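# Swap two pipettes into their own carousel slots

## Task

On the carousel, two pipettes are hanging in each other's slots. Move each one into the slot labelled with its own volume (the volume is printed on top of its plunger button) so that the tip of its finger hook sits behind the rail at the inner end of that slot. The carousel head can rotate. A pipette counts as placed only if it stays hung there with no robot support at the end.

## Robot and tools

Robot: two arms, left_arm and right_arm, each with a two-finger parallel gripper. Their bases sit in the scene frame at left_arm (+0.020, +0.308, 0) m and right_arm (-0.029, -0.265, 0) m, both facing roughly +x. Scene frame: origin on the table top midway between the arms, +x out over the table, +z up, left_arm on the +y side. The arm names are not image sides.

Gripper geometry: the fingers point along the gripper's own +z axis and close along its y axis. The reported end_effector_position is the point between the pads, about 1 cm short of the fingertips. Joint ranges (rad), base to hand: waist -2.880 to 2.880, shoulder 0 to 3.142, elbow 0 to 3.019, wrist pitch -1.693 to 1.571, wrist yaw -1.571 to 1.571, wrist roll -2.094 to 2.094.

The row format, used by both motion tools: one flat list of 16 numbers covering both arms, left_arm first: x, y, z, qw, qx, qy, qz, opening, then the same eight for right_arm. x, y, z are an absolute target position for that gripper in metres in the scene frame; qw, qx, qy, qz are an absolute target orientation in that frame, w first. Opening runs from -1 (closed) to +1 (fully open, 0.094 m); it is a target width, not a change. A row is refused outright if its target lies more than 0.6 m from the arm's last reported position along any gripper axis. Even an arm that should not move needs its full eight numbers: repeat its last reported position with the quaternion you have been sending (not the slightly drifted reported one) and its intended opening.

Tools:
- execute_actions {"actions": [...], "pictures": bool}. Empty list: just reports the state. One action {"rows": [[16 numbers], ...], "steps": n}: up to 15 rows and at most 15 steps of 1/30 s each; each row is used for one step and the final row repeats for leftover steps (default 15). One wait {"steps": n} with no rows, up to 300 steps, measured from the previous result so your thinking time is included. A refused call moves nothing.
- move {"target": [16 numbers], "speed": m/s}: drives both grippers in straight lines toward the absolute poses in the row, finishing together, over 0.5 to 10 s (cut off at 10 s). Speed 0.002 to 0.5, default 0.25; rotation is capped at twice that in rad/s. Openings are sent at the start. Paths ignore obstacles and the other arm. Hands lag, stray, and may overshoot speed near full stretch.
- wait {"seconds": 0 to 10}: lets time pass, nothing new sent.
- zoom_image {"camera": "cam_high" | "cam_left_wrist" | "cam_right_wrist", "region": [x0, y0, x1, y1]}: pixel box from the top-left of that camera's last image, at most 504 by 504. Use it to read volume labels on the button tops.
- read_manual {"section": "licences"}: licence text only.
- finished_scene {"scene": 1 or 2}: ends and grades the scene, irreversible.

Control behaviour: each step, the commanded pose is clipped to within 70 mm and 16 degrees of the measured pose, then solved by damped IK with position favoured over orientation. After an action ends an arm only continues to its last clipped pose, so far targets need several calls; check the result and send the remainder. Tiny commands of a few mm may not move the hand, and arms usually stop a centimetre or more off target, typically low. Printed hand positions get less accurate at long reach.

Reading results: the state line gives each gripper's position and quaternion. grip_measured is the finger opening on the command scale (the last Joint positions number is the width in metres); each gripper has a fixed error up to about 1 mm. To hold something, command an opening below grip_measured: about 0.03 below is firm, less is gentler. Pads push up to roughly 50 to 62 N, less on thin parts, with a brief spike at contact. "pose unreachable" means the clearance check altered or blocked a command; HELD marks steps not sent. "Hand target" shows where the controller is currently driving each hand. A move adds a "move:" line: done, off_target, moving, held (last step blocked) or fault, plus limits such as paced (target clipped) or held (some steps blocked; the arm may then jump faster than the set speed), and each hand's distance from its pose. If only one arm is named the other finished. Joint torques carry offsets and noise. MOTOR HOT appears from 85 °C; at 100 °C an OVER-TEMPERATURE FAULT drops that arm, so do not hold loads longer than necessary. FAULT lines mean an arm stopped.

Cameras: cam_high 504x504 pinhole overview; cam_left_wrist and cam_right_wrist 616x616 fisheye on each hand.

Cautions: never knock anything off the table; keep the arms from striking or pressing on each other; avoid drops, slips, slams and fast or deep pushes (faster approach and a target further beyond contact both press harder). Objects may be tugged briefly while held. The carousel head rotates, so it can be turned to bring a slot within reach. Release each pipette and confirm it hangs on its own before finishing. Faster, smoother, lower-effort work is better.

Each tool is called after "Call:" as name(argument=value, ...), one argument or row to a line, values as JSON.

## Session

I'll start by looking at the scene.

Call:
execute_actions(
  actions=[],
)

Scene clock: 0.00 s of 21600.00 s.
left_arm: end_effector_position=(+0.3059, +0.6475, +0.3037) grip_measured=+1.000 end_effector_quat_wxyz=(-0.028, +0.804, -0.594, -0.007) | right_arm: end_effector_position=(+0.7444, -0.4219, +0.1142) grip_measured=+1.000 end_effector_quat_wxyz=(+0.222, -0.102, +0.830, -0.502)
Joint positions: left_arm=[ 0.859  1.466  1.557 -1.607 -0.018 -1.004  0.094] | right_arm=[-0.184  2.182  1.713 -0.209  0.884 -0.719  0.094]
Joint velocities: left_arm=[-0.015 -0.015 -0.012  0.012 -0.037 -0.037  0.   ] | right_arm=[-0.005 -0.024 -0.002  0.002  0.022  0.007  0.   ]
Joint torques (N m, as the arm reports them, + toward a larger angle): no reading
Motor temperatures (°C, as the motors report them): left_arm=[26 26 26 26 27 24] | right_arm=[25 25 25 25 25 28]
Hand target (left_arm): +0.309, +0.652, +0.309; -0.036, +0.804, -0.594, -0.007
Hand target (right_arm): +0.753, -0.422, +0.133; +0.238, -0.092, +0.825, -0.504

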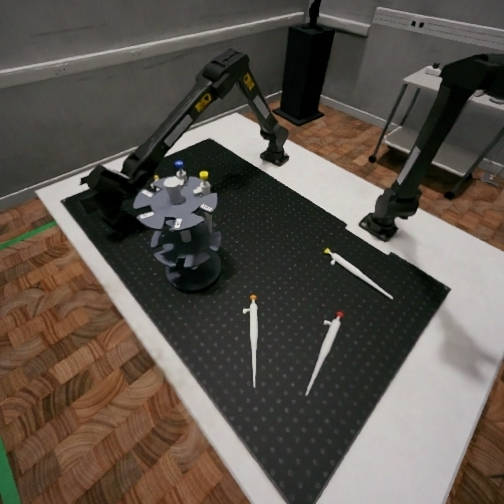

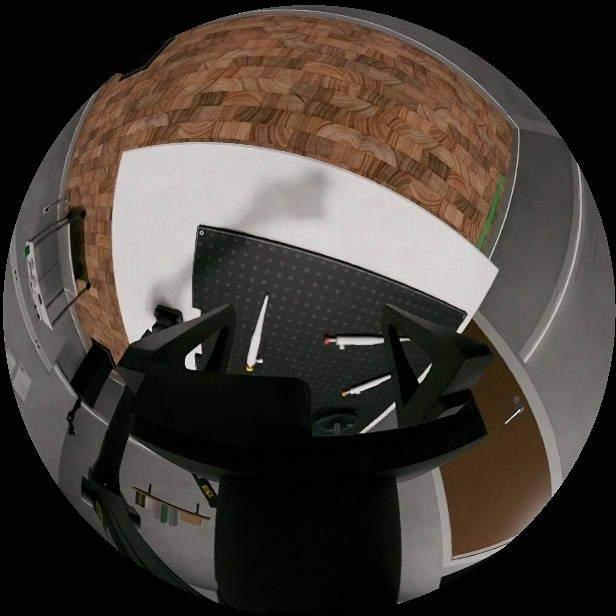

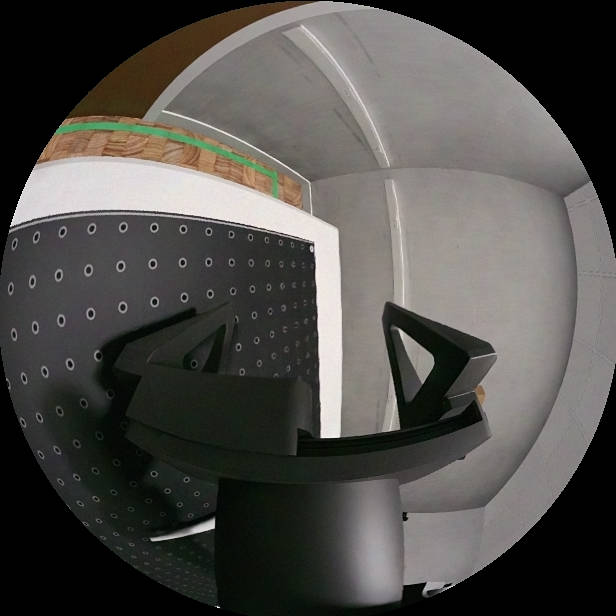

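Call:
zoom_image(
  camera="cam_high",
  region=[80, 130, 280, 310],
)

Call:
zoom_image(
  camera="cam_high",
  region=[200, 220, 460, 420],
)

Region (80, 130, 280, 310) of cam_high's 504x504 image, scaled by 2.520, with more detail than that image has; it fills the top 454 rows of this view, and the rest is white.

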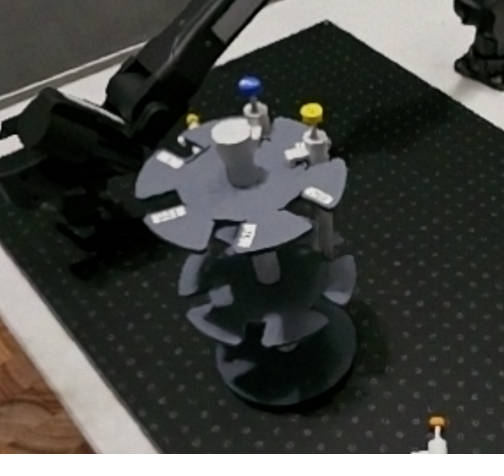

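Region (200, 220, 460, 420) of cam_high's 504x504 image, scaled by 1.938, with more detail than that image has; it fills the top 388 rows of this view, and the rest is white.

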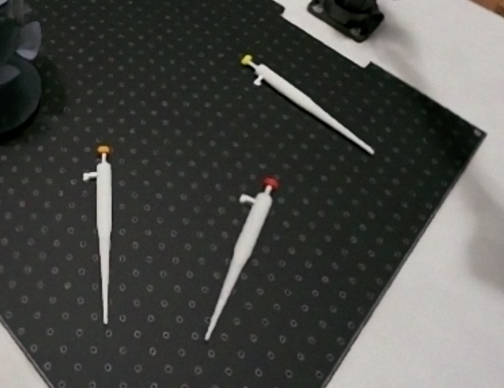

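Call:
move(
  target=[0.30,0.32,0.35,0.3074,0,0.9516,0,1, 0.58,-0.40,0.44,0.302,-0.173,0.936,0.056,1],
  speed=0.3,
)

Scene clock: 62.47 s of 21600.00 s.
left_arm: end_effector_position=(+0.2959, +0.3207, +0.3547) grip_measured=+1.000 end_effector_quat_wxyz=(+0.308, -0.010, +0.951, -0.002) | right_arm: end_effector_position=(+0.5741, -0.3905, +0.4129) grip_measured=+1.000 end_effector_quat_wxyz=(+0.287, -0.169, +0.941, +0.066)
Joint positions: left_arm=[ 0.066  0.689  1.037 -1.293  0.04   0.038  0.094] | right_arm=[-0.46   1.719  2.054 -1.428 -0.376 -0.569  0.094]
Joint velocities: left_arm=[-0.005  0.005 -0.012  0.012 -0.007  0.007  0.   ] | right_arm=[-0.005  0.015 -0.002 -0.022  0.007 -0.051  0.   ]
Joint torques (N m, as the arm reports them, + toward a larger angle): left_arm=[-1.25 -1.48  9.43  1.98 -0.14  0.12] | right_arm=[ -0.52 -16.81  12.55   0.69  -0.45  -0.04]
Motor temperatures (°C, as the motors report them): left_arm=[26 27 31 26 27 24] | right_arm=[25 33 32 25 26 28]
Hand target (left_arm): +0.297, +0.320, +0.350; +0.312, -0.003, +0.950, +0.001
Hand target (right_arm): +0.573, -0.396, +0.439; +0.307, -0.173, +0.934, +0.055
Off the commanded pose (left_arm): 0.006 m, 1 deg.
Off the commanded pose (right_arm): 0.029 m, 2 deg.
After step 90, 55.80 s passed at rest.
move: off_target (right_arm)

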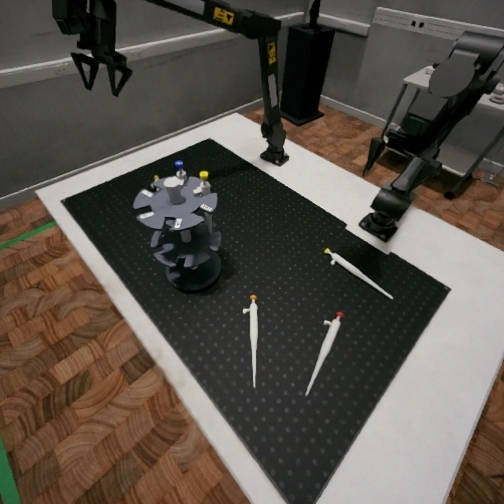

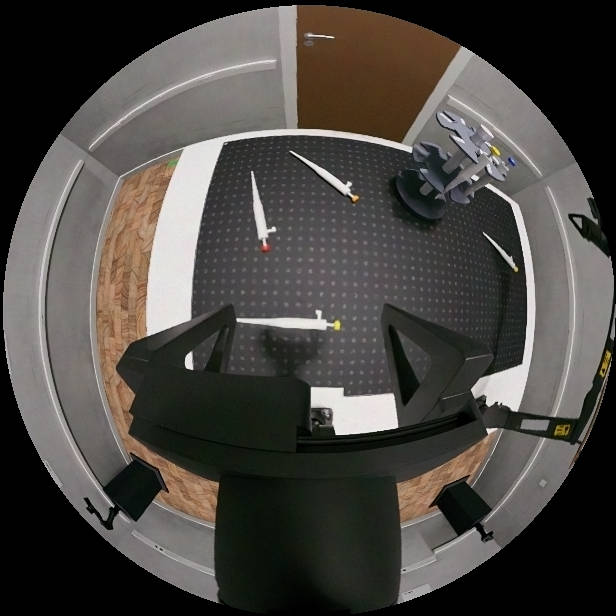

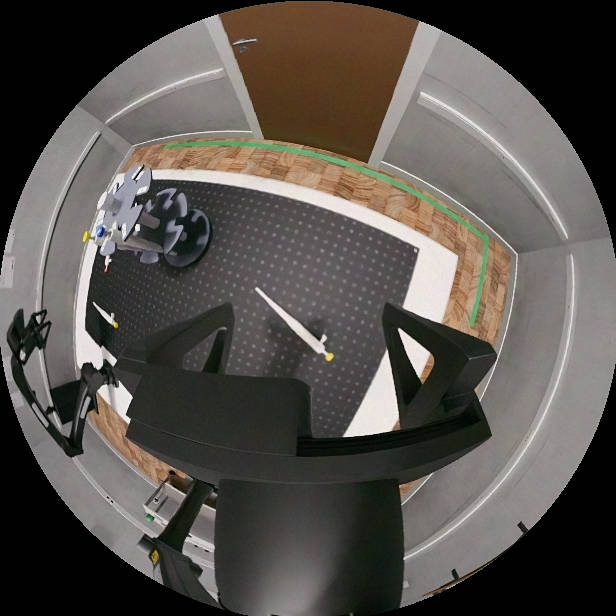

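Call:
move(
  target=[0.2959,0.3207,0.3547,0.308,-0.010,0.951,-0.002,1, 0.53,-0.05,0.45,0.302,-0.173,0.936,0.056,1],
  speed=0.3,
)

Scene clock: 66.40 s of 21600.00 s.
left_arm: end_effector_position=(+0.2959, +0.3207, +0.3547) grip_measured=+1.000 end_effector_quat_wxyz=(+0.308, -0.009, +0.951, -0.002) | right_arm: end_effector_position=(+0.5154, -0.0543, +0.4253) grip_measured=+1.000 end_effector_quat_wxyz=(+0.273, -0.186, +0.943, +0.053)
Joint positions: left_arm=[ 0.066  0.689  1.037 -1.293  0.04   0.041  0.094] | right_arm=[ 0.213  1.576  1.908 -1.34  -0.011 -0.019  0.094]
Joint velocities: left_arm=[-0.015  0.005 -0.012 -0.007  0.051 -0.022  0.   ] | right_arm=[-0.005 -0.015  0.002  0.007  0.022  0.051  0.   ]
Joint torques (N m, as the arm reports them, + toward a larger angle): left_arm=[-0.86 -0.95 11.14  1.11 -0.03  0.04] | right_arm=[  0.07 -13.07  13.34   2.45   0.11   0.16]
Motor temperatures (°C, as the motors report them): left_arm=[26 27 31 26 27 24] | right_arm=[25 32 33 25 26 28]
Hand target (left_arm): +0.296, +0.321, +0.355; +0.308, -0.010, +0.951, -0.002
Hand target (right_arm): +0.530, -0.054, +0.448; +0.300, -0.173, +0.936, +0.057
Off the commanded pose (left_arm): 0.000 m, 0 deg.
Off the commanded pose (right_arm): 0.029 m, 4 deg.
move: off_target (right_arm)

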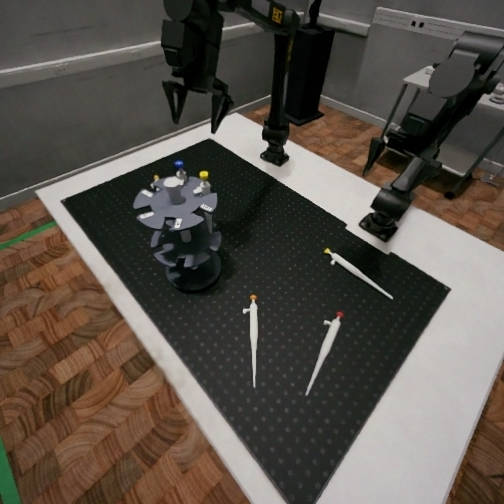

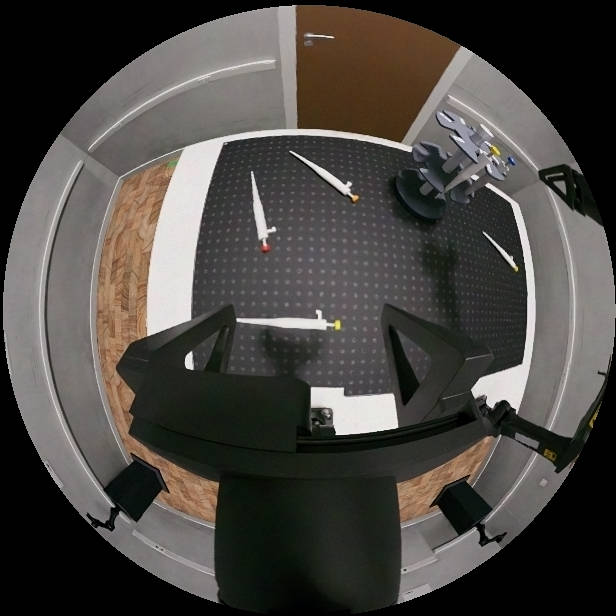

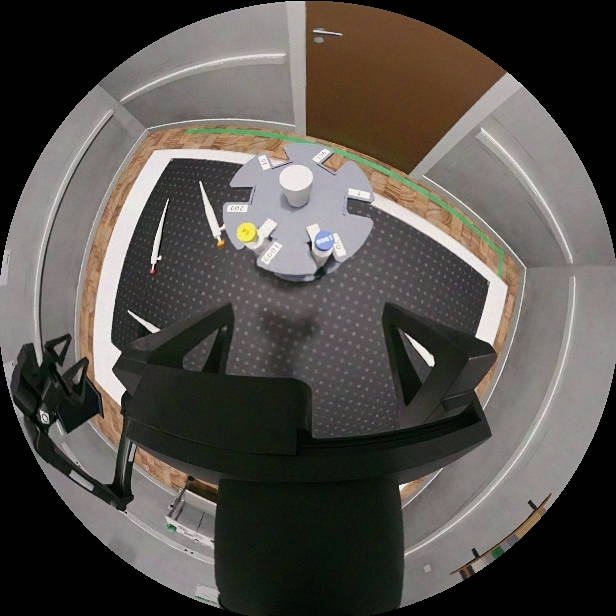

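Call:
zoom_image(
  camera="cam_right_wrist",
  region=[210, 130, 390, 290],
)

Region (210, 130, 390, 290) of cam_right_wrist's 616x616 image, scaled by 2.800, with more detail than that image has.

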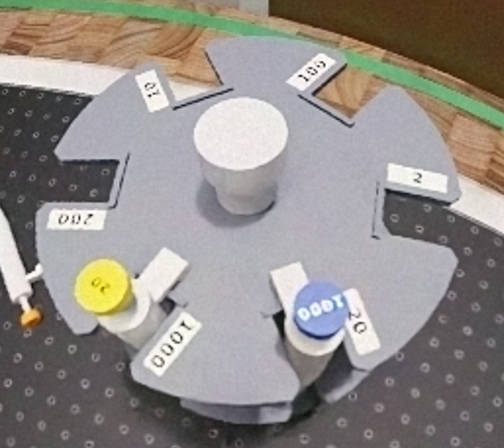

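Call:
move(
  target=[0.2959,0.3207,0.3547,0.308,-0.010,0.951,-0.002,1, 0.42,-0.07,0.22,0.701,-0.0923,0.701,0.0923,1],
  speed=0.3,
)

Scene clock: 162.70 s of 21600.00 s.
left_arm: end_effector_position=(+0.2959, +0.3207, +0.3547) grip_measured=+1.000 end_effector_quat_wxyz=(+0.308, -0.009, +0.951, -0.002) | right_arm: end_effector_position=(+0.4271, -0.0732, +0.2128) grip_measured=+1.000 end_effector_quat_wxyz=(+0.693, -0.090, +0.710, +0.086)
Joint positions: left_arm=[ 0.066  0.689  1.037 -1.293  0.04   0.041  0.094] | right_arm=[0.324 1.365 0.477 0.863 0.228 0.004 0.094]
Joint velocities: left_arm=[-0.015  0.015 -0.012 -0.012 -0.007 -0.037  0.   ] | right_arm=[ 0.005 -0.005  0.007  0.002  0.022 -0.022  0.   ]
Joint torques (N m, as the arm reports them, + toward a larger angle): left_arm=[-0.67 -0.87 11.22  1.18  0.01  0.01] | right_arm=[ 1.69 -7.62  6.22  3.99  0.14 -0.09]
Motor temperatures (°C, as the motors report them): left_arm=[26 26 33 26 27 24] | right_arm=[25 30 41 25 26 28]
Hand target (left_arm): +0.296, +0.321, +0.355; +0.308, -0.010, +0.951, -0.002
Hand target (right_arm): +0.425, -0.068, +0.218; +0.701, -0.094, +0.701, +0.088
Off the commanded pose (left_arm): 0.000 m, 0 deg.
Off the commanded pose (right_arm): 0.011 m, 2 deg.
After step 90, 91.03 s passed at rest.
move: off_target (right_arm)

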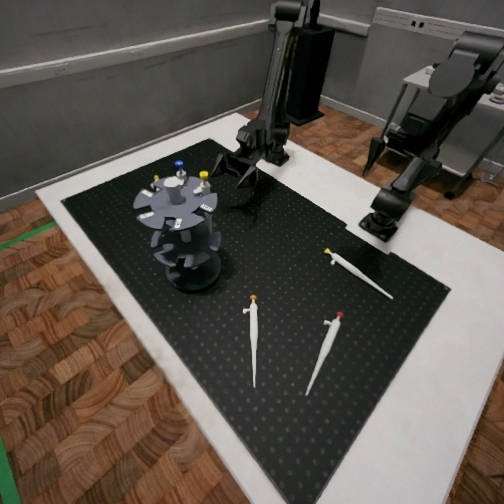

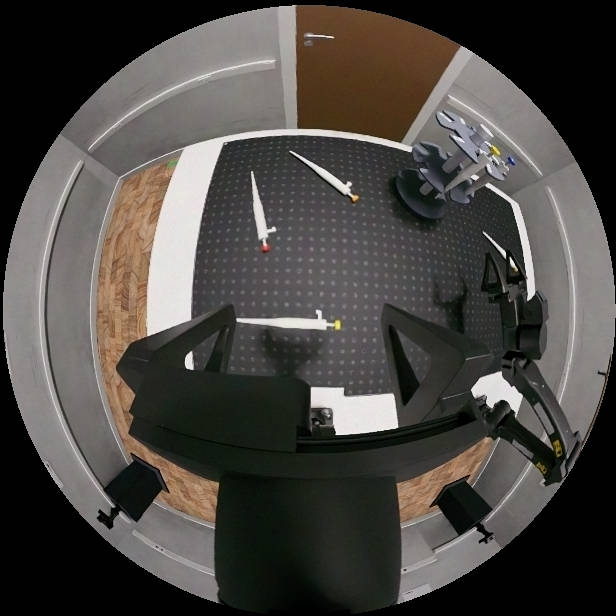

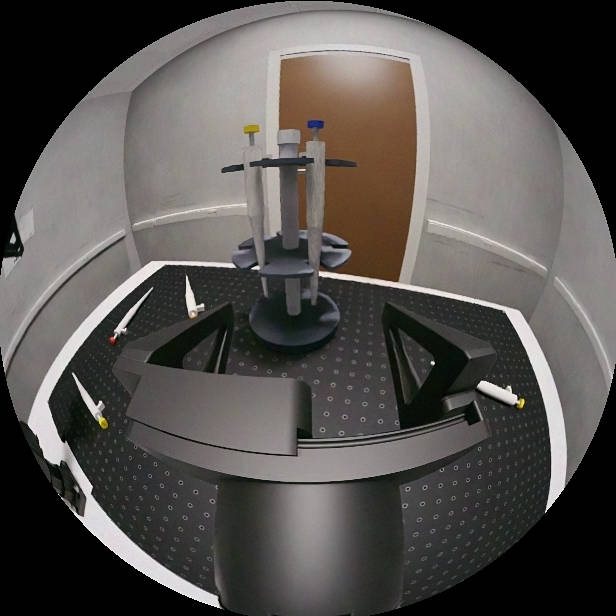

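Call:
zoom_image(
  camera="cam_right_wrist",
  region=[190, 100, 390, 360],
)

Region (190, 100, 390, 360) of cam_right_wrist's 616x616 image, scaled by 1.938, with more detail than that image has; it fills the left 388 columns of this view, and the rest is white.

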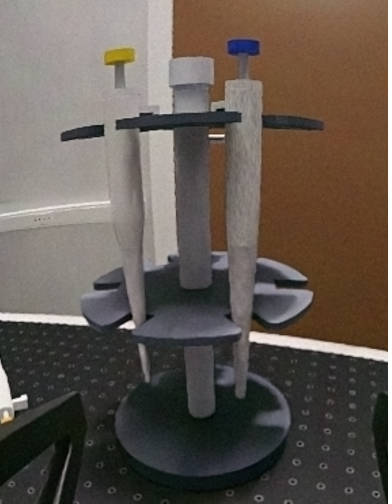

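Call:
zoom_image(
  camera="cam_right_wrist",
  region=[60, 270, 220, 440],
)

Call:
zoom_image(
  camera="cam_right_wrist",
  region=[460, 360, 550, 430],
)

Region (60, 270, 220, 440) of cam_right_wrist's 616x616 image, scaled by 2.965, with more detail than that image has; it fills the left 474 columns of this view, and the rest is white.

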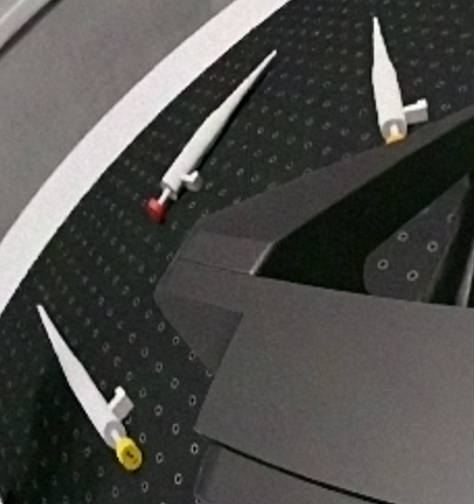

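Region (460, 360, 550, 430) of cam_right_wrist's 616x616 image, scaled by 5.600, with more detail than that image has.

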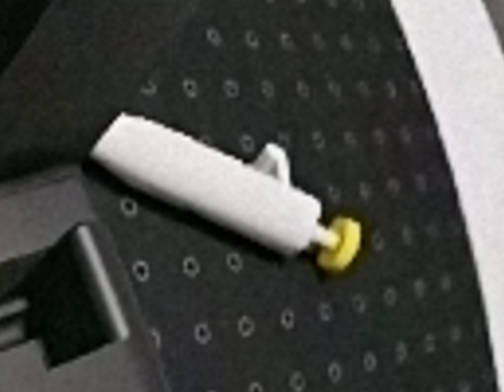

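Call:
move(
  target=[0.43,0.085,0.25,0.7002,0.0984,0.7002,-0.0984,0.3, 0.525,-0.113,0.25,0.6556,-0.2649,0.6556,0.2649,0.3],
  speed=0.25,
)

Scene clock: 285.23 s of 21600.00 s.
left_arm: end_effector_position=(+0.4301, +0.0838, +0.2527) grip_measured=+0.302 end_effector_quat_wxyz=(+0.698, +0.088, +0.703, -0.101) | right_arm: end_effector_position=(+0.5058, -0.1099, +0.2400) grip_measured=+0.301 end_effector_quat_wxyz=(+0.650, -0.265, +0.659, +0.269)
Joint positions: left_arm=[-0.637  1.184  0.46   0.718 -0.361 -0.021  0.061] | right_arm=[-0.068  1.517  0.732  0.773 -0.688  0.003  0.061]
Joint velocities: left_arm=[ 0.005 -0.015 -0.012 -0.002  0.051 -0.022  0.001] | right_arm=[-0.005  0.005 -0.037 -0.002 -0.022  0.022  0.001]
Joint torques (N m, as the arm reports them, + toward a larger angle): left_arm=[-1.51 -7.66  8.26  2.37 -0.12  0.03] | right_arm=[-0.02 -9.3  10.51  1.44 -0.24  0.02]
Motor temperatures (°C, as the motors report them): left_arm=[26 26 34 26 27 24] | right_arm=[25 28 34 26 26 28]
Hand target (left_arm): +0.426, +0.083, +0.251; +0.701, +0.092, +0.700, -0.100
Hand target (right_arm): +0.522, -0.114, +0.251; +0.657, -0.265, +0.654, +0.265
Off the commanded pose (left_arm): 0.003 m, 1 deg.
Off the commanded pose (right_arm): 0.022 m, 1 deg.
After step 90, 117.00 s passed at rest.
move: off_target (right_arm)

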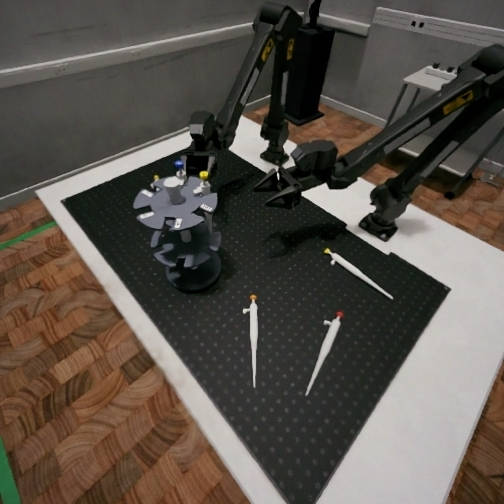

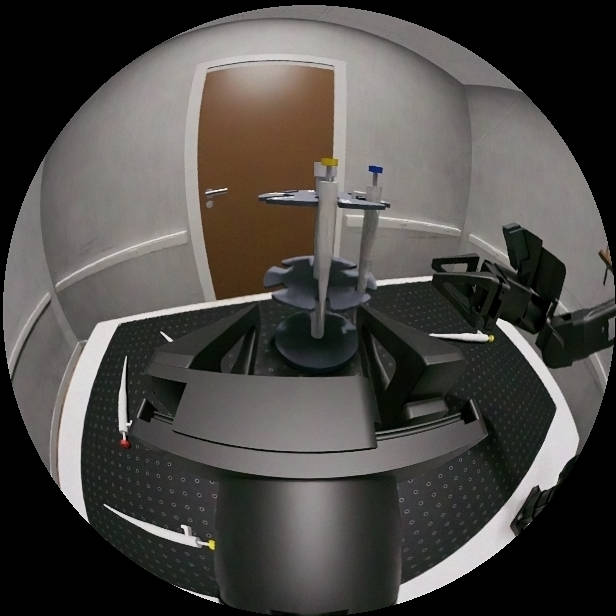

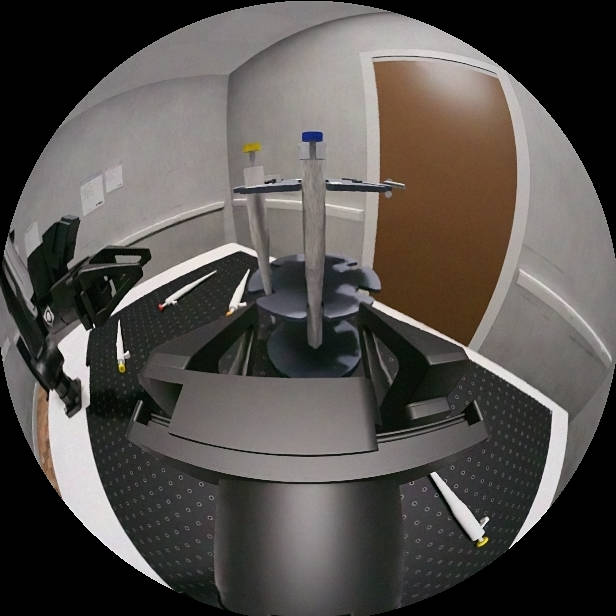

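Call:
move(
  target=[0.465,0.049,0.25,0.7002,0.0984,0.7002,-0.0984,0.3, 0.590,-0.056,0.253,0.6556,-0.2649,0.6556,0.2649,0.3],
  speed=0.12,
)

Scene clock: 299.93 s of 21600.00 s.
left_arm: end_effector_position=(+0.4537, +0.0613, +0.2284) grip_measured=+0.302 end_effector_quat_wxyz=(+0.683, +0.102, +0.718, -0.090) | right_arm: end_effector_position=(+0.5755, -0.0662, +0.2424) grip_measured=+0.301 end_effector_quat_wxyz=(+0.650, -0.260, +0.663, +0.265)
Joint positions: left_arm=[-0.647  1.319  0.523  0.741 -0.367 -0.01   0.061] | right_arm=[ 0.013  1.672  0.944  0.71  -0.594  0.003  0.061]
Joint velocities: left_arm=[-0.005 -0.005  0.012 -0.002 -0.007 -0.022  0.001] | right_arm=[ 0.005  0.005 -0.007 -0.007  0.037  0.022  0.   ]
Joint torques (N m, as the arm reports them, + toward a larger angle): left_arm=[-1.34 -7.87 13.51  2.41 -0.17  0.12] | right_arm=[  1.76 -12.84  11.03   1.46   0.13   0.  ]
Motor temperatures (°C, as the motors report them): left_arm=[26 26 34 26 27 24] | right_arm=[25 29 37 25 26 28]
Hand target (left_arm): +0.463, +0.049, +0.250; +0.700, +0.098, +0.700, -0.099
Hand target (right_arm): +0.589, -0.057, +0.254; +0.656, -0.265, +0.656, +0.265
Off the commanded pose (left_arm): 0.027 m, 3 deg.
Off the commanded pose (right_arm): 0.021 m, 1 deg.
After step 90, 10.50 s passed at rest.
move: off_target (left_arm, right_arm)

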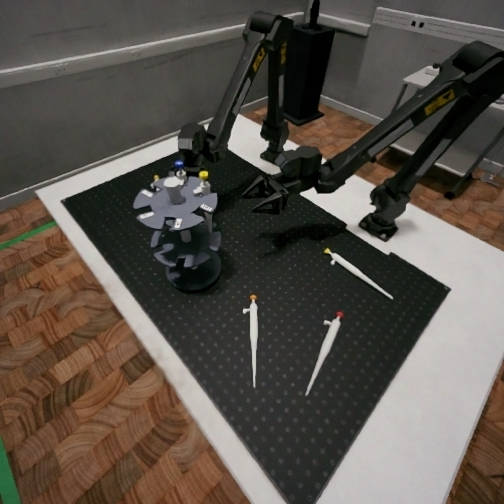

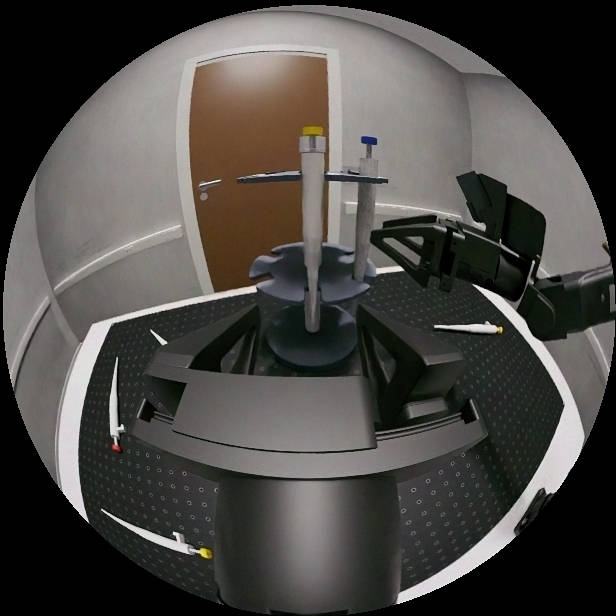

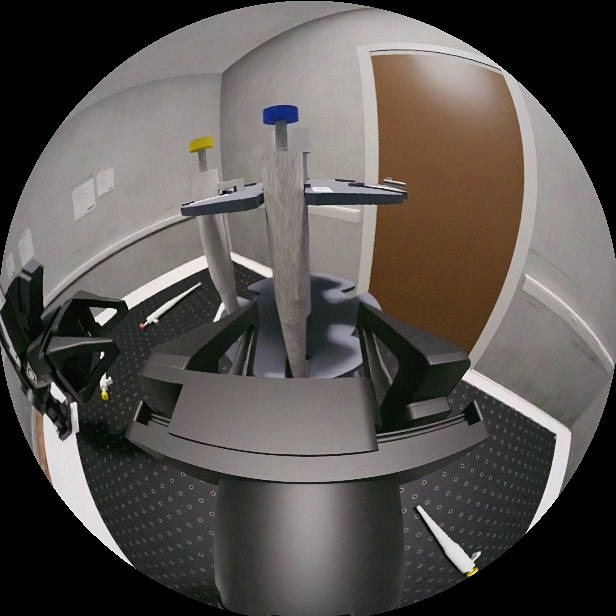

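Call:
move(
  target=[0.465,0.049,0.25,0.7002,0.0984,0.7002,-0.0984,0.3, 0.607,-0.012,0.255,0.6556,-0.2649,0.6556,0.2649,0.3],
  speed=0.06,
)

Scene clock: 309.47 s of 21600.00 s.
left_arm: end_effector_position=(+0.4537, +0.0613, +0.2284) grip_measured=+0.302 end_effector_quat_wxyz=(+0.683, +0.102, +0.718, -0.090) | right_arm: end_effector_position=(+0.5926, -0.0232, +0.2445) grip_measured=+0.301 end_effector_quat_wxyz=(+0.650, -0.261, +0.663, +0.264)
Joint positions: left_arm=[-0.647  1.319  0.523  0.741 -0.367 -0.009  0.061] | right_arm=[ 0.09   1.723  1.023  0.684 -0.517  0.003  0.061]
Joint velocities: left_arm=[-0.005 -0.015 -0.012 -0.012  0.037 -0.022 -0.001] | right_arm=[-0.005 -0.005  0.012 -0.002 -0.051  0.007  0.002]
Joint torques (N m, as the arm reports them, + toward a larger angle): left_arm=[-1.34 -7.88 13.47  2.48 -0.15  0.11] | right_arm=[  1.91 -13.75  11.35   1.59   0.09  -0.02]
Motor temperatures (°C, as the motors report them): left_arm=[26 26 35 26 27 24] | right_arm=[25 29 38 25 26 28]
Hand target (left_arm): +0.463, +0.050, +0.250; +0.700, +0.098, +0.700, -0.099
Hand target (right_arm): +0.606, -0.013, +0.256; +0.656, -0.265, +0.655, +0.265
Off the commanded pose (left_arm): 0.027 m, 3 deg.
Off the commanded pose (right_arm): 0.021 m, 1 deg.
After step 90, 5.13 s passed at rest.
move: off_target (left_arm, right_arm)

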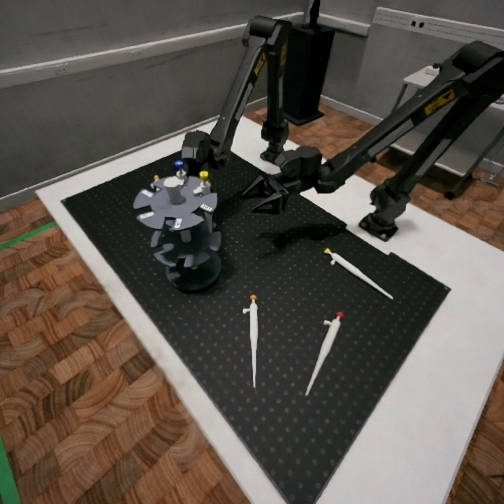

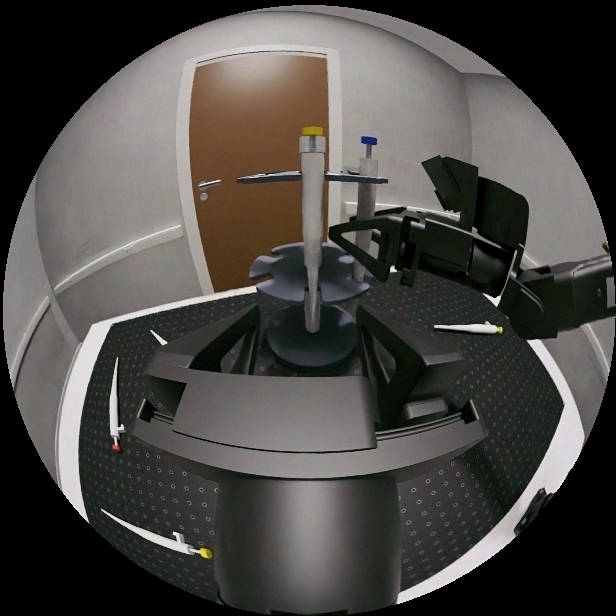

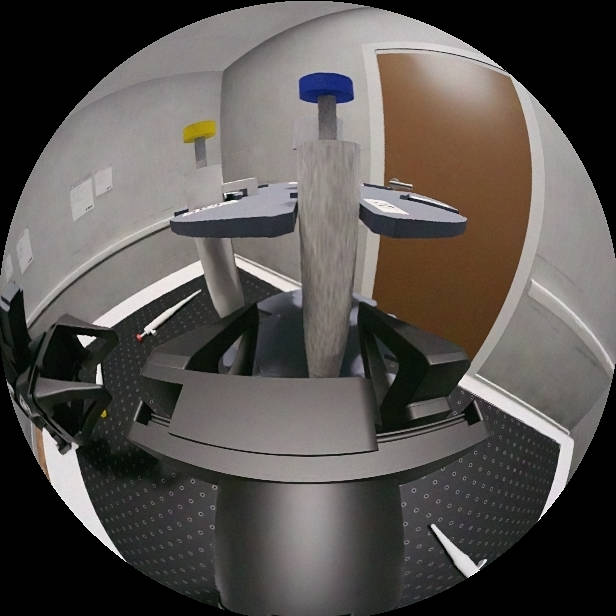

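Call:
move(
  target=[0.465,0.049,0.25,0.7002,0.0984,0.7002,-0.0984,0.3, 0.615,-0.022,0.255,0.6556,-0.2649,0.6556,0.2649,0.3],
  speed=0.04,
)

Scene clock: 316.60 s of 21600.00 s.
left_arm: end_effector_position=(+0.4537, +0.0613, +0.2284) grip_measured=+0.302 end_effector_quat_wxyz=(+0.683, +0.102, +0.718, -0.090) | right_arm: end_effector_position=(+0.5957, -0.0206, +0.2429) grip_measured=+0.301 end_effector_quat_wxyz=(+0.648, -0.265, +0.662, +0.269)
Joint positions: left_arm=[-0.647  1.319  0.523  0.741 -0.367 -0.009  0.061] | right_arm=[ 0.09   1.735  1.036  0.68  -0.529  0.003  0.061]
Joint velocities: left_arm=[-0.015  0.015  0.007 -0.002 -0.066  0.007  0.   ] | right_arm=[-0.005 -0.015  0.002 -0.007  0.022  0.051  0.002]
Joint torques (N m, as the arm reports them, + toward a larger angle): left_arm=[-2.05 -7.81 13.45  2.38 -0.14  0.12] | right_arm=[ -0.04 -13.74  11.55   1.69  -0.23  -0.03]
Motor temperatures (°C, as the motors report them): left_arm=[26 26 36 26 27 24] | right_arm=[25 29 39 25 26 28]
Hand target (left_arm): +0.463, +0.050, +0.250; +0.700, +0.098, +0.700, -0.099
Hand target (right_arm): +0.613, -0.023, +0.255; +0.656, -0.265, +0.656, +0.265
Off the commanded pose (left_arm): 0.027 m, 3 deg.
Off the commanded pose (right_arm): 0.023 m, 1 deg.
After step 90, 3.17 s passed at rest.
move: off_target (left_arm, right_arm)

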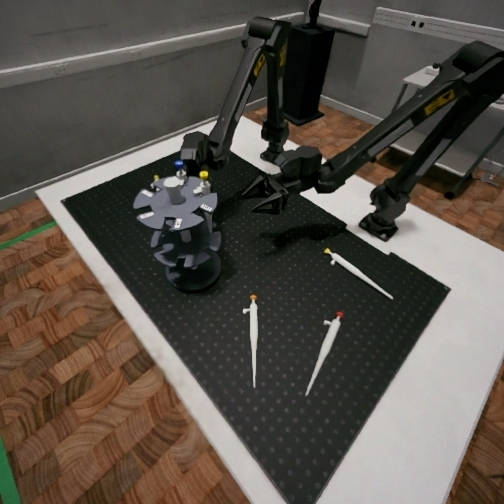

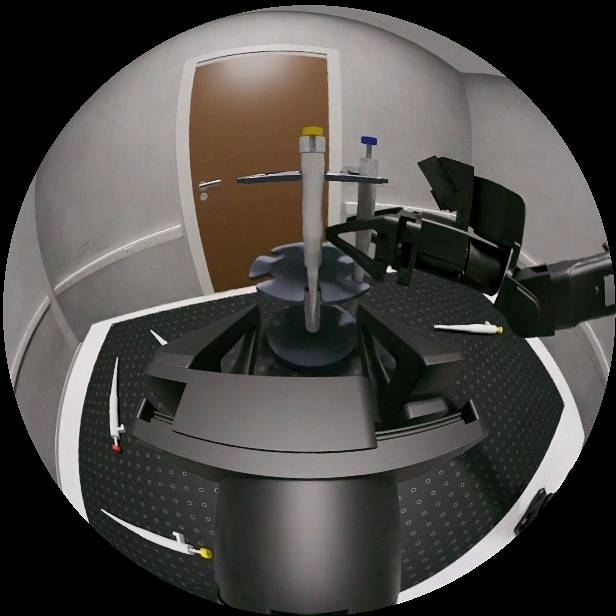

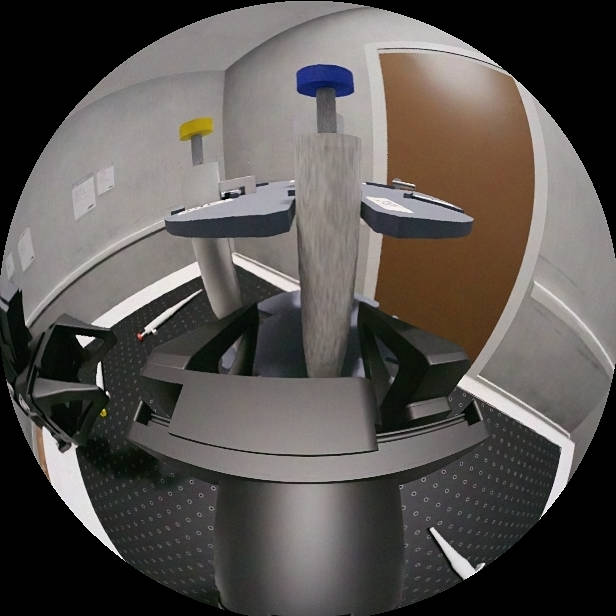

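Call:
move(
  target=[0.465,0.049,0.25,0.7002,0.0984,0.7002,-0.0984,0.3, 0.617,-0.039,0.255,0.6556,-0.2649,0.6556,0.2649,0.3],
  speed=0.04,
)

Scene clock: 320.67 s of 21600.00 s.
left_arm: end_effector_position=(+0.4537, +0.0613, +0.2284) grip_measured=+0.302 end_effector_quat_wxyz=(+0.683, +0.102, +0.718, -0.090) | right_arm: end_effector_position=(+0.5990, -0.0355, +0.2430) grip_measured=+0.301 end_effector_quat_wxyz=(+0.648, -0.265, +0.662, +0.269)
Joint positions: left_arm=[-0.647  1.319  0.523  0.741 -0.367 -0.009  0.061] | right_arm=[ 0.06   1.735  1.036  0.68  -0.561  0.003  0.061]
Joint velocities: left_arm=[ 0.005 -0.015 -0.002 -0.002 -0.037 -0.022 -0.001] | right_arm=[-0.015 -0.015 -0.002  0.002 -0.022 -0.007  0.   ]
Joint torques (N m, as the arm reports them, + toward a larger angle): left_arm=[-1.58 -7.99 13.5   2.51 -0.14  0.13] | right_arm=[ -0.01 -14.14  11.03   1.63  -0.22   0.  ]
Motor temperatures (°C, as the motors report them): left_arm=[26 26 36 26 27 24] | right_arm=[25 29 39 25 26 28]
Hand target (left_arm): +0.463, +0.050, +0.250; +0.700, +0.098, +0.700, -0.099
Hand target (right_arm): +0.616, -0.040, +0.255; +0.656, -0.265, +0.656, +0.265
Off the commanded pose (left_arm): 0.027 m, 3 deg.
Off the commanded pose (right_arm): 0.022 m, 1 deg.
move: off_target (left_arm, right_arm)

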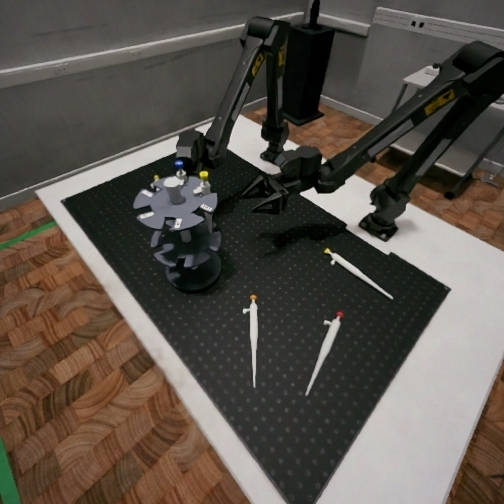

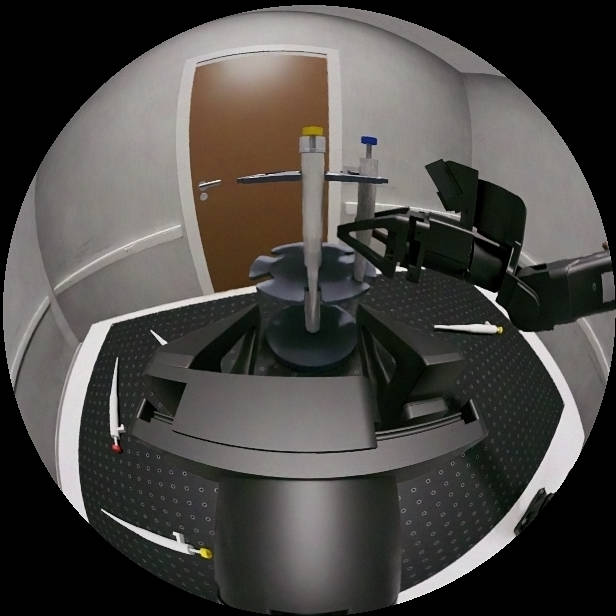

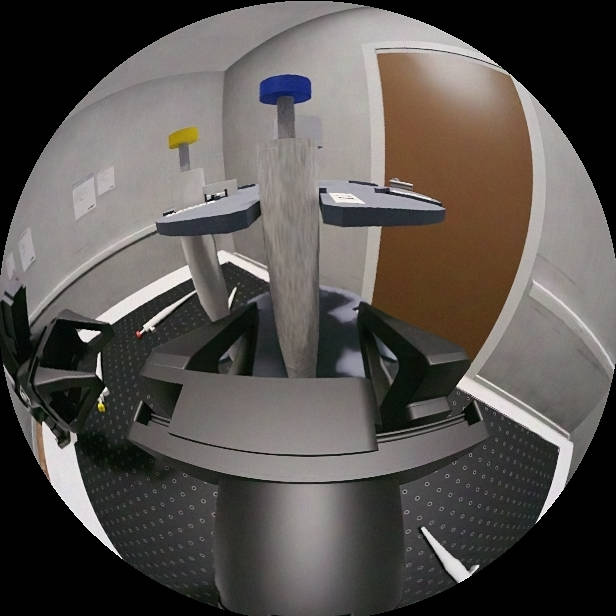

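Call:
move(
  target=[0.465,0.049,0.25,0.7002,0.0984,0.7002,-0.0984,0.3, 0.620,-0.026,0.255,0.6556,-0.2649,0.6556,0.2649,0.3],
  speed=0.1,
)

Scene clock: 333.50 s of 21600.00 s.
left_arm: end_effector_position=(+0.4537, +0.0613, +0.2284) grip_measured=+0.302 end_effector_quat_wxyz=(+0.683, +0.102, +0.718, -0.090) | right_arm: end_effector_position=(+0.6046, -0.0363, +0.2440) grip_measured=+0.301 end_effector_quat_wxyz=(+0.650, -0.261, +0.663, +0.265)
Joint positions: left_arm=[-0.647  1.319  0.523  0.741 -0.367 -0.009  0.061] | right_arm=[ 0.06   1.742  1.049  0.676 -0.548  0.003  0.061]
Joint velocities: left_arm=[ 0.015 -0.015 -0.007  0.007  0.022  0.007 -0.   ] | right_arm=[-0.005 -0.015 -0.012 -0.007  0.007 -0.007 -0.   ]
Joint torques (N m, as the arm reports them, + toward a larger angle): left_arm=[-1.36 -7.84 13.43  2.69 -0.14  0.1 ] | right_arm=[  1.68 -14.06  11.52   1.47   0.15  -0.01]
Motor temperatures (°C, as the motors report them): left_arm=[26 26 36 26 27 24] | right_arm=[25 30 40 25 26 28]
Hand target (left_arm): +0.463, +0.050, +0.250; +0.700, +0.098, +0.700, -0.099
Hand target (right_arm): +0.619, -0.027, +0.255; +0.656, -0.265, +0.655, +0.265
Off the commanded pose (left_arm): 0.027 m, 3 deg.
Off the commanded pose (right_arm): 0.022 m, 1 deg.
After step 90, 9.07 s passed at rest.
move: off_target (left_arm, right_arm)

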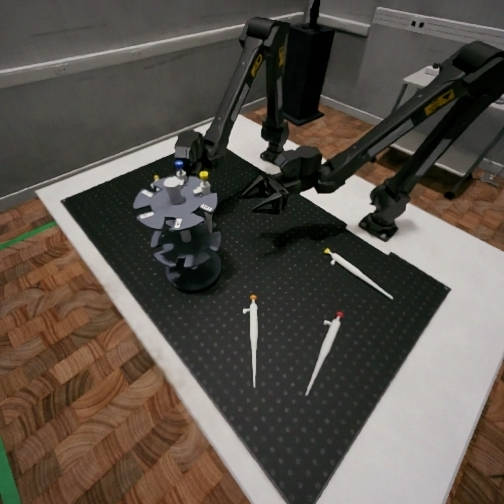

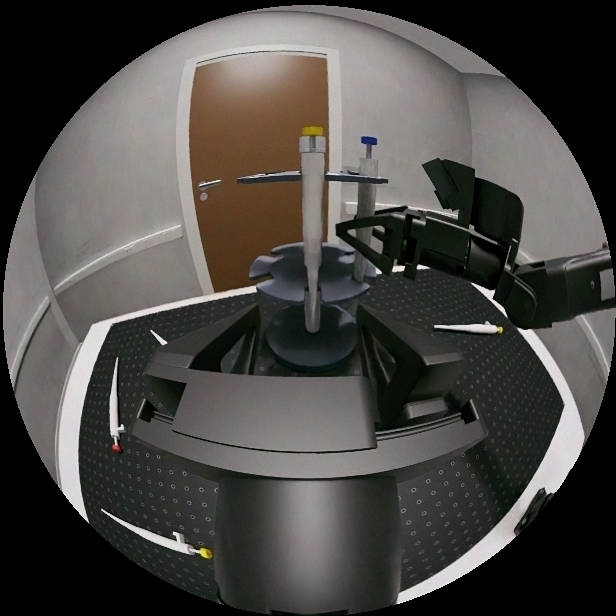

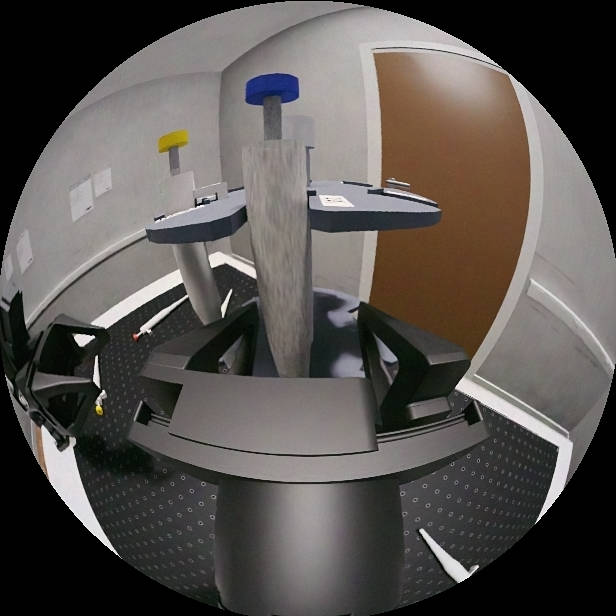

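Call:
move(
  target=[0.465,0.049,0.25,0.7002,0.0984,0.7002,-0.0984,0.3, 0.619,-0.017,0.255,0.6556,-0.2649,0.6556,0.2649,0.3],
  speed=0.03,
)

Scene clock: 336.70 s of 21600.00 s.
left_arm: end_effector_position=(+0.4537, +0.0613, +0.2284) grip_measured=+0.302 end_effector_quat_wxyz=(+0.683, +0.102, +0.718, -0.090) | right_arm: end_effector_position=(+0.6035, -0.0294, +0.2430) grip_measured=+0.301 end_effector_quat_wxyz=(+0.650, -0.260, +0.664, +0.264)
Joint positions: left_arm=[-0.647  1.319  0.523  0.741 -0.367 -0.009  0.061] | right_arm=[ 0.074  1.744  1.049  0.676 -0.531  0.003  0.061]
Joint velocities: left_arm=[-0.005 -0.015 -0.007 -0.017 -0.051  0.051  0.   ] | right_arm=[-0.015 -0.015 -0.002 -0.007 -0.051  0.022 -0.001]
Joint torques (N m, as the arm reports them, + toward a larger angle): left_arm=[-1.21 -8.08 13.58  2.36 -0.14  0.11] | right_arm=[  1.35 -13.57  11.75   1.5    0.11   0.  ]
Motor temperatures (°C, as the motors report them): left_arm=[26 26 36 26 27 24] | right_arm=[25 30 40 25 26 28]
Hand target (left_arm): +0.463, +0.050, +0.250; +0.700, +0.098, +0.700, -0.099
Hand target (right_arm): +0.617, -0.018, +0.256; +0.656, -0.265, +0.655, +0.265
Off the commanded pose (left_arm): 0.027 m, 3 deg.
Off the commanded pose (right_arm): 0.023 m, 1 deg.
move: off_target (left_arm, right_arm)

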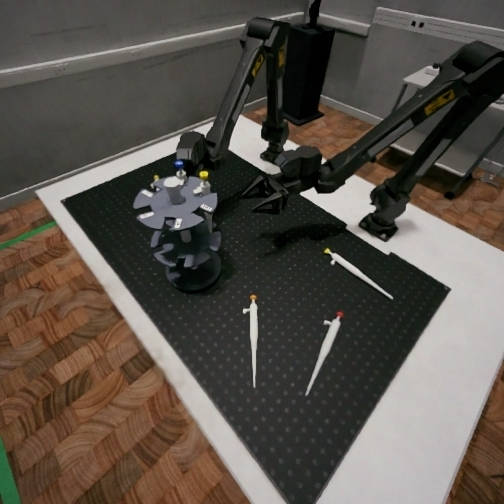

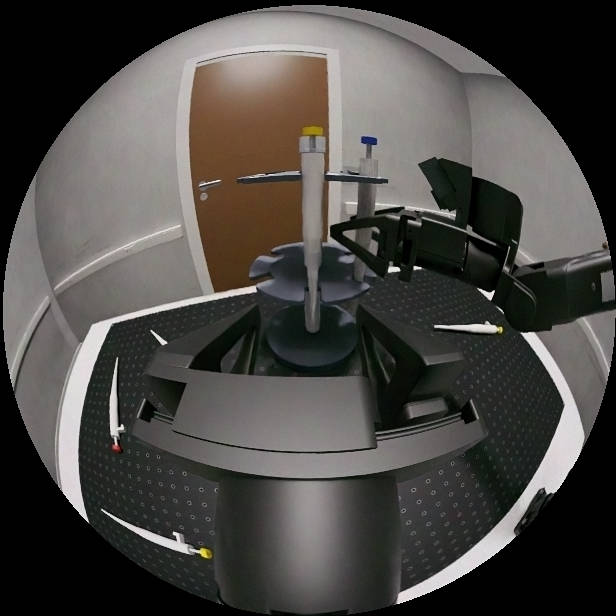

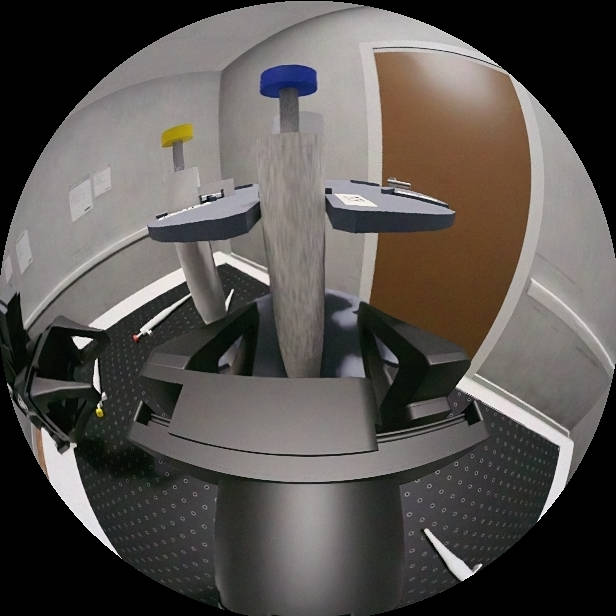

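Call:
execute_actions(
  actions=[
    {"rows": [[0.465,0.049,0.25,0.7002,0.0984,0.7002,-0.0984,0.3, 0.619,-0.014,0.255,0.6556,-0.2649,0.6556,0.2649,-0.40]], "steps": 15},
  ],
  pictures=false,
)

Scene clock: 339.17 s of 21600.00 s.
left_arm: end_effector_position=(+0.4537, +0.0613, +0.2284) grip_measured=+0.302 end_effector_quat_wxyz=(+0.683, +0.102, +0.718, -0.090) | right_arm: end_effector_position=(+0.6043, -0.0267, +0.2441) grip_measured=-0.399 end_effector_quat_wxyz=(+0.651, -0.260, +0.663, +0.264)
Joint positions: left_arm=[-0.647  1.319  0.523  0.741 -0.367 -0.009  0.061] | right_arm=[ 0.079  1.746  1.054  0.676 -0.525  0.003  0.028]
Joint velocities: left_arm=[-0.005 -0.005 -0.017  0.002 -0.051 -0.037 -0.   ] | right_arm=[-0.005 -0.005  0.002 -0.002 -0.007 -0.007 -0.001]
Joint torques (N m, as the arm reports them, + toward a larger angle): left_arm=[-1.39 -7.93 13.63  2.57 -0.15  0.13] | right_arm=[  1.24 -14.05  11.62   1.51   0.13  -0.01]
Motor temperatures (°C, as the motors report them): left_arm=[26 26 37 26 27 24] | right_arm=[25 30 40 25 26 28]
Hand target (left_arm): +0.463, +0.050, +0.250; +0.700, +0.098, +0.700, -0.099
Hand target (right_arm): +0.617, -0.015, +0.255; +0.656, -0.265, +0.656, +0.265
Off the commanded pose (left_arm): 0.027 m, 3 deg.
Off the commanded pose (right_arm): 0.022 m, 1 deg.
Steps of this call (steps 1 to 59: nothing new was sent; steps 60 to 74: all 15 steps of this action). Readings (end_effector_position):
60: left_arm (+0.4537, +0.0613, +0.2284) | right_arm (+0.6038, -0.0295, +0.2427)
61: left_arm (+0.4537, +0.0613, +0.2284) | right_arm (+0.6039, -0.0295, +0.2427)
63: left_arm (+0.4537, +0.0613, +0.2284) | right_arm (+0.6041, -0.0285, +0.2430)
67: left_arm (+0.4537, +0.0613, +0.2284) | right_arm (+0.6041, -0.0269, +0.2440)
74: the state above


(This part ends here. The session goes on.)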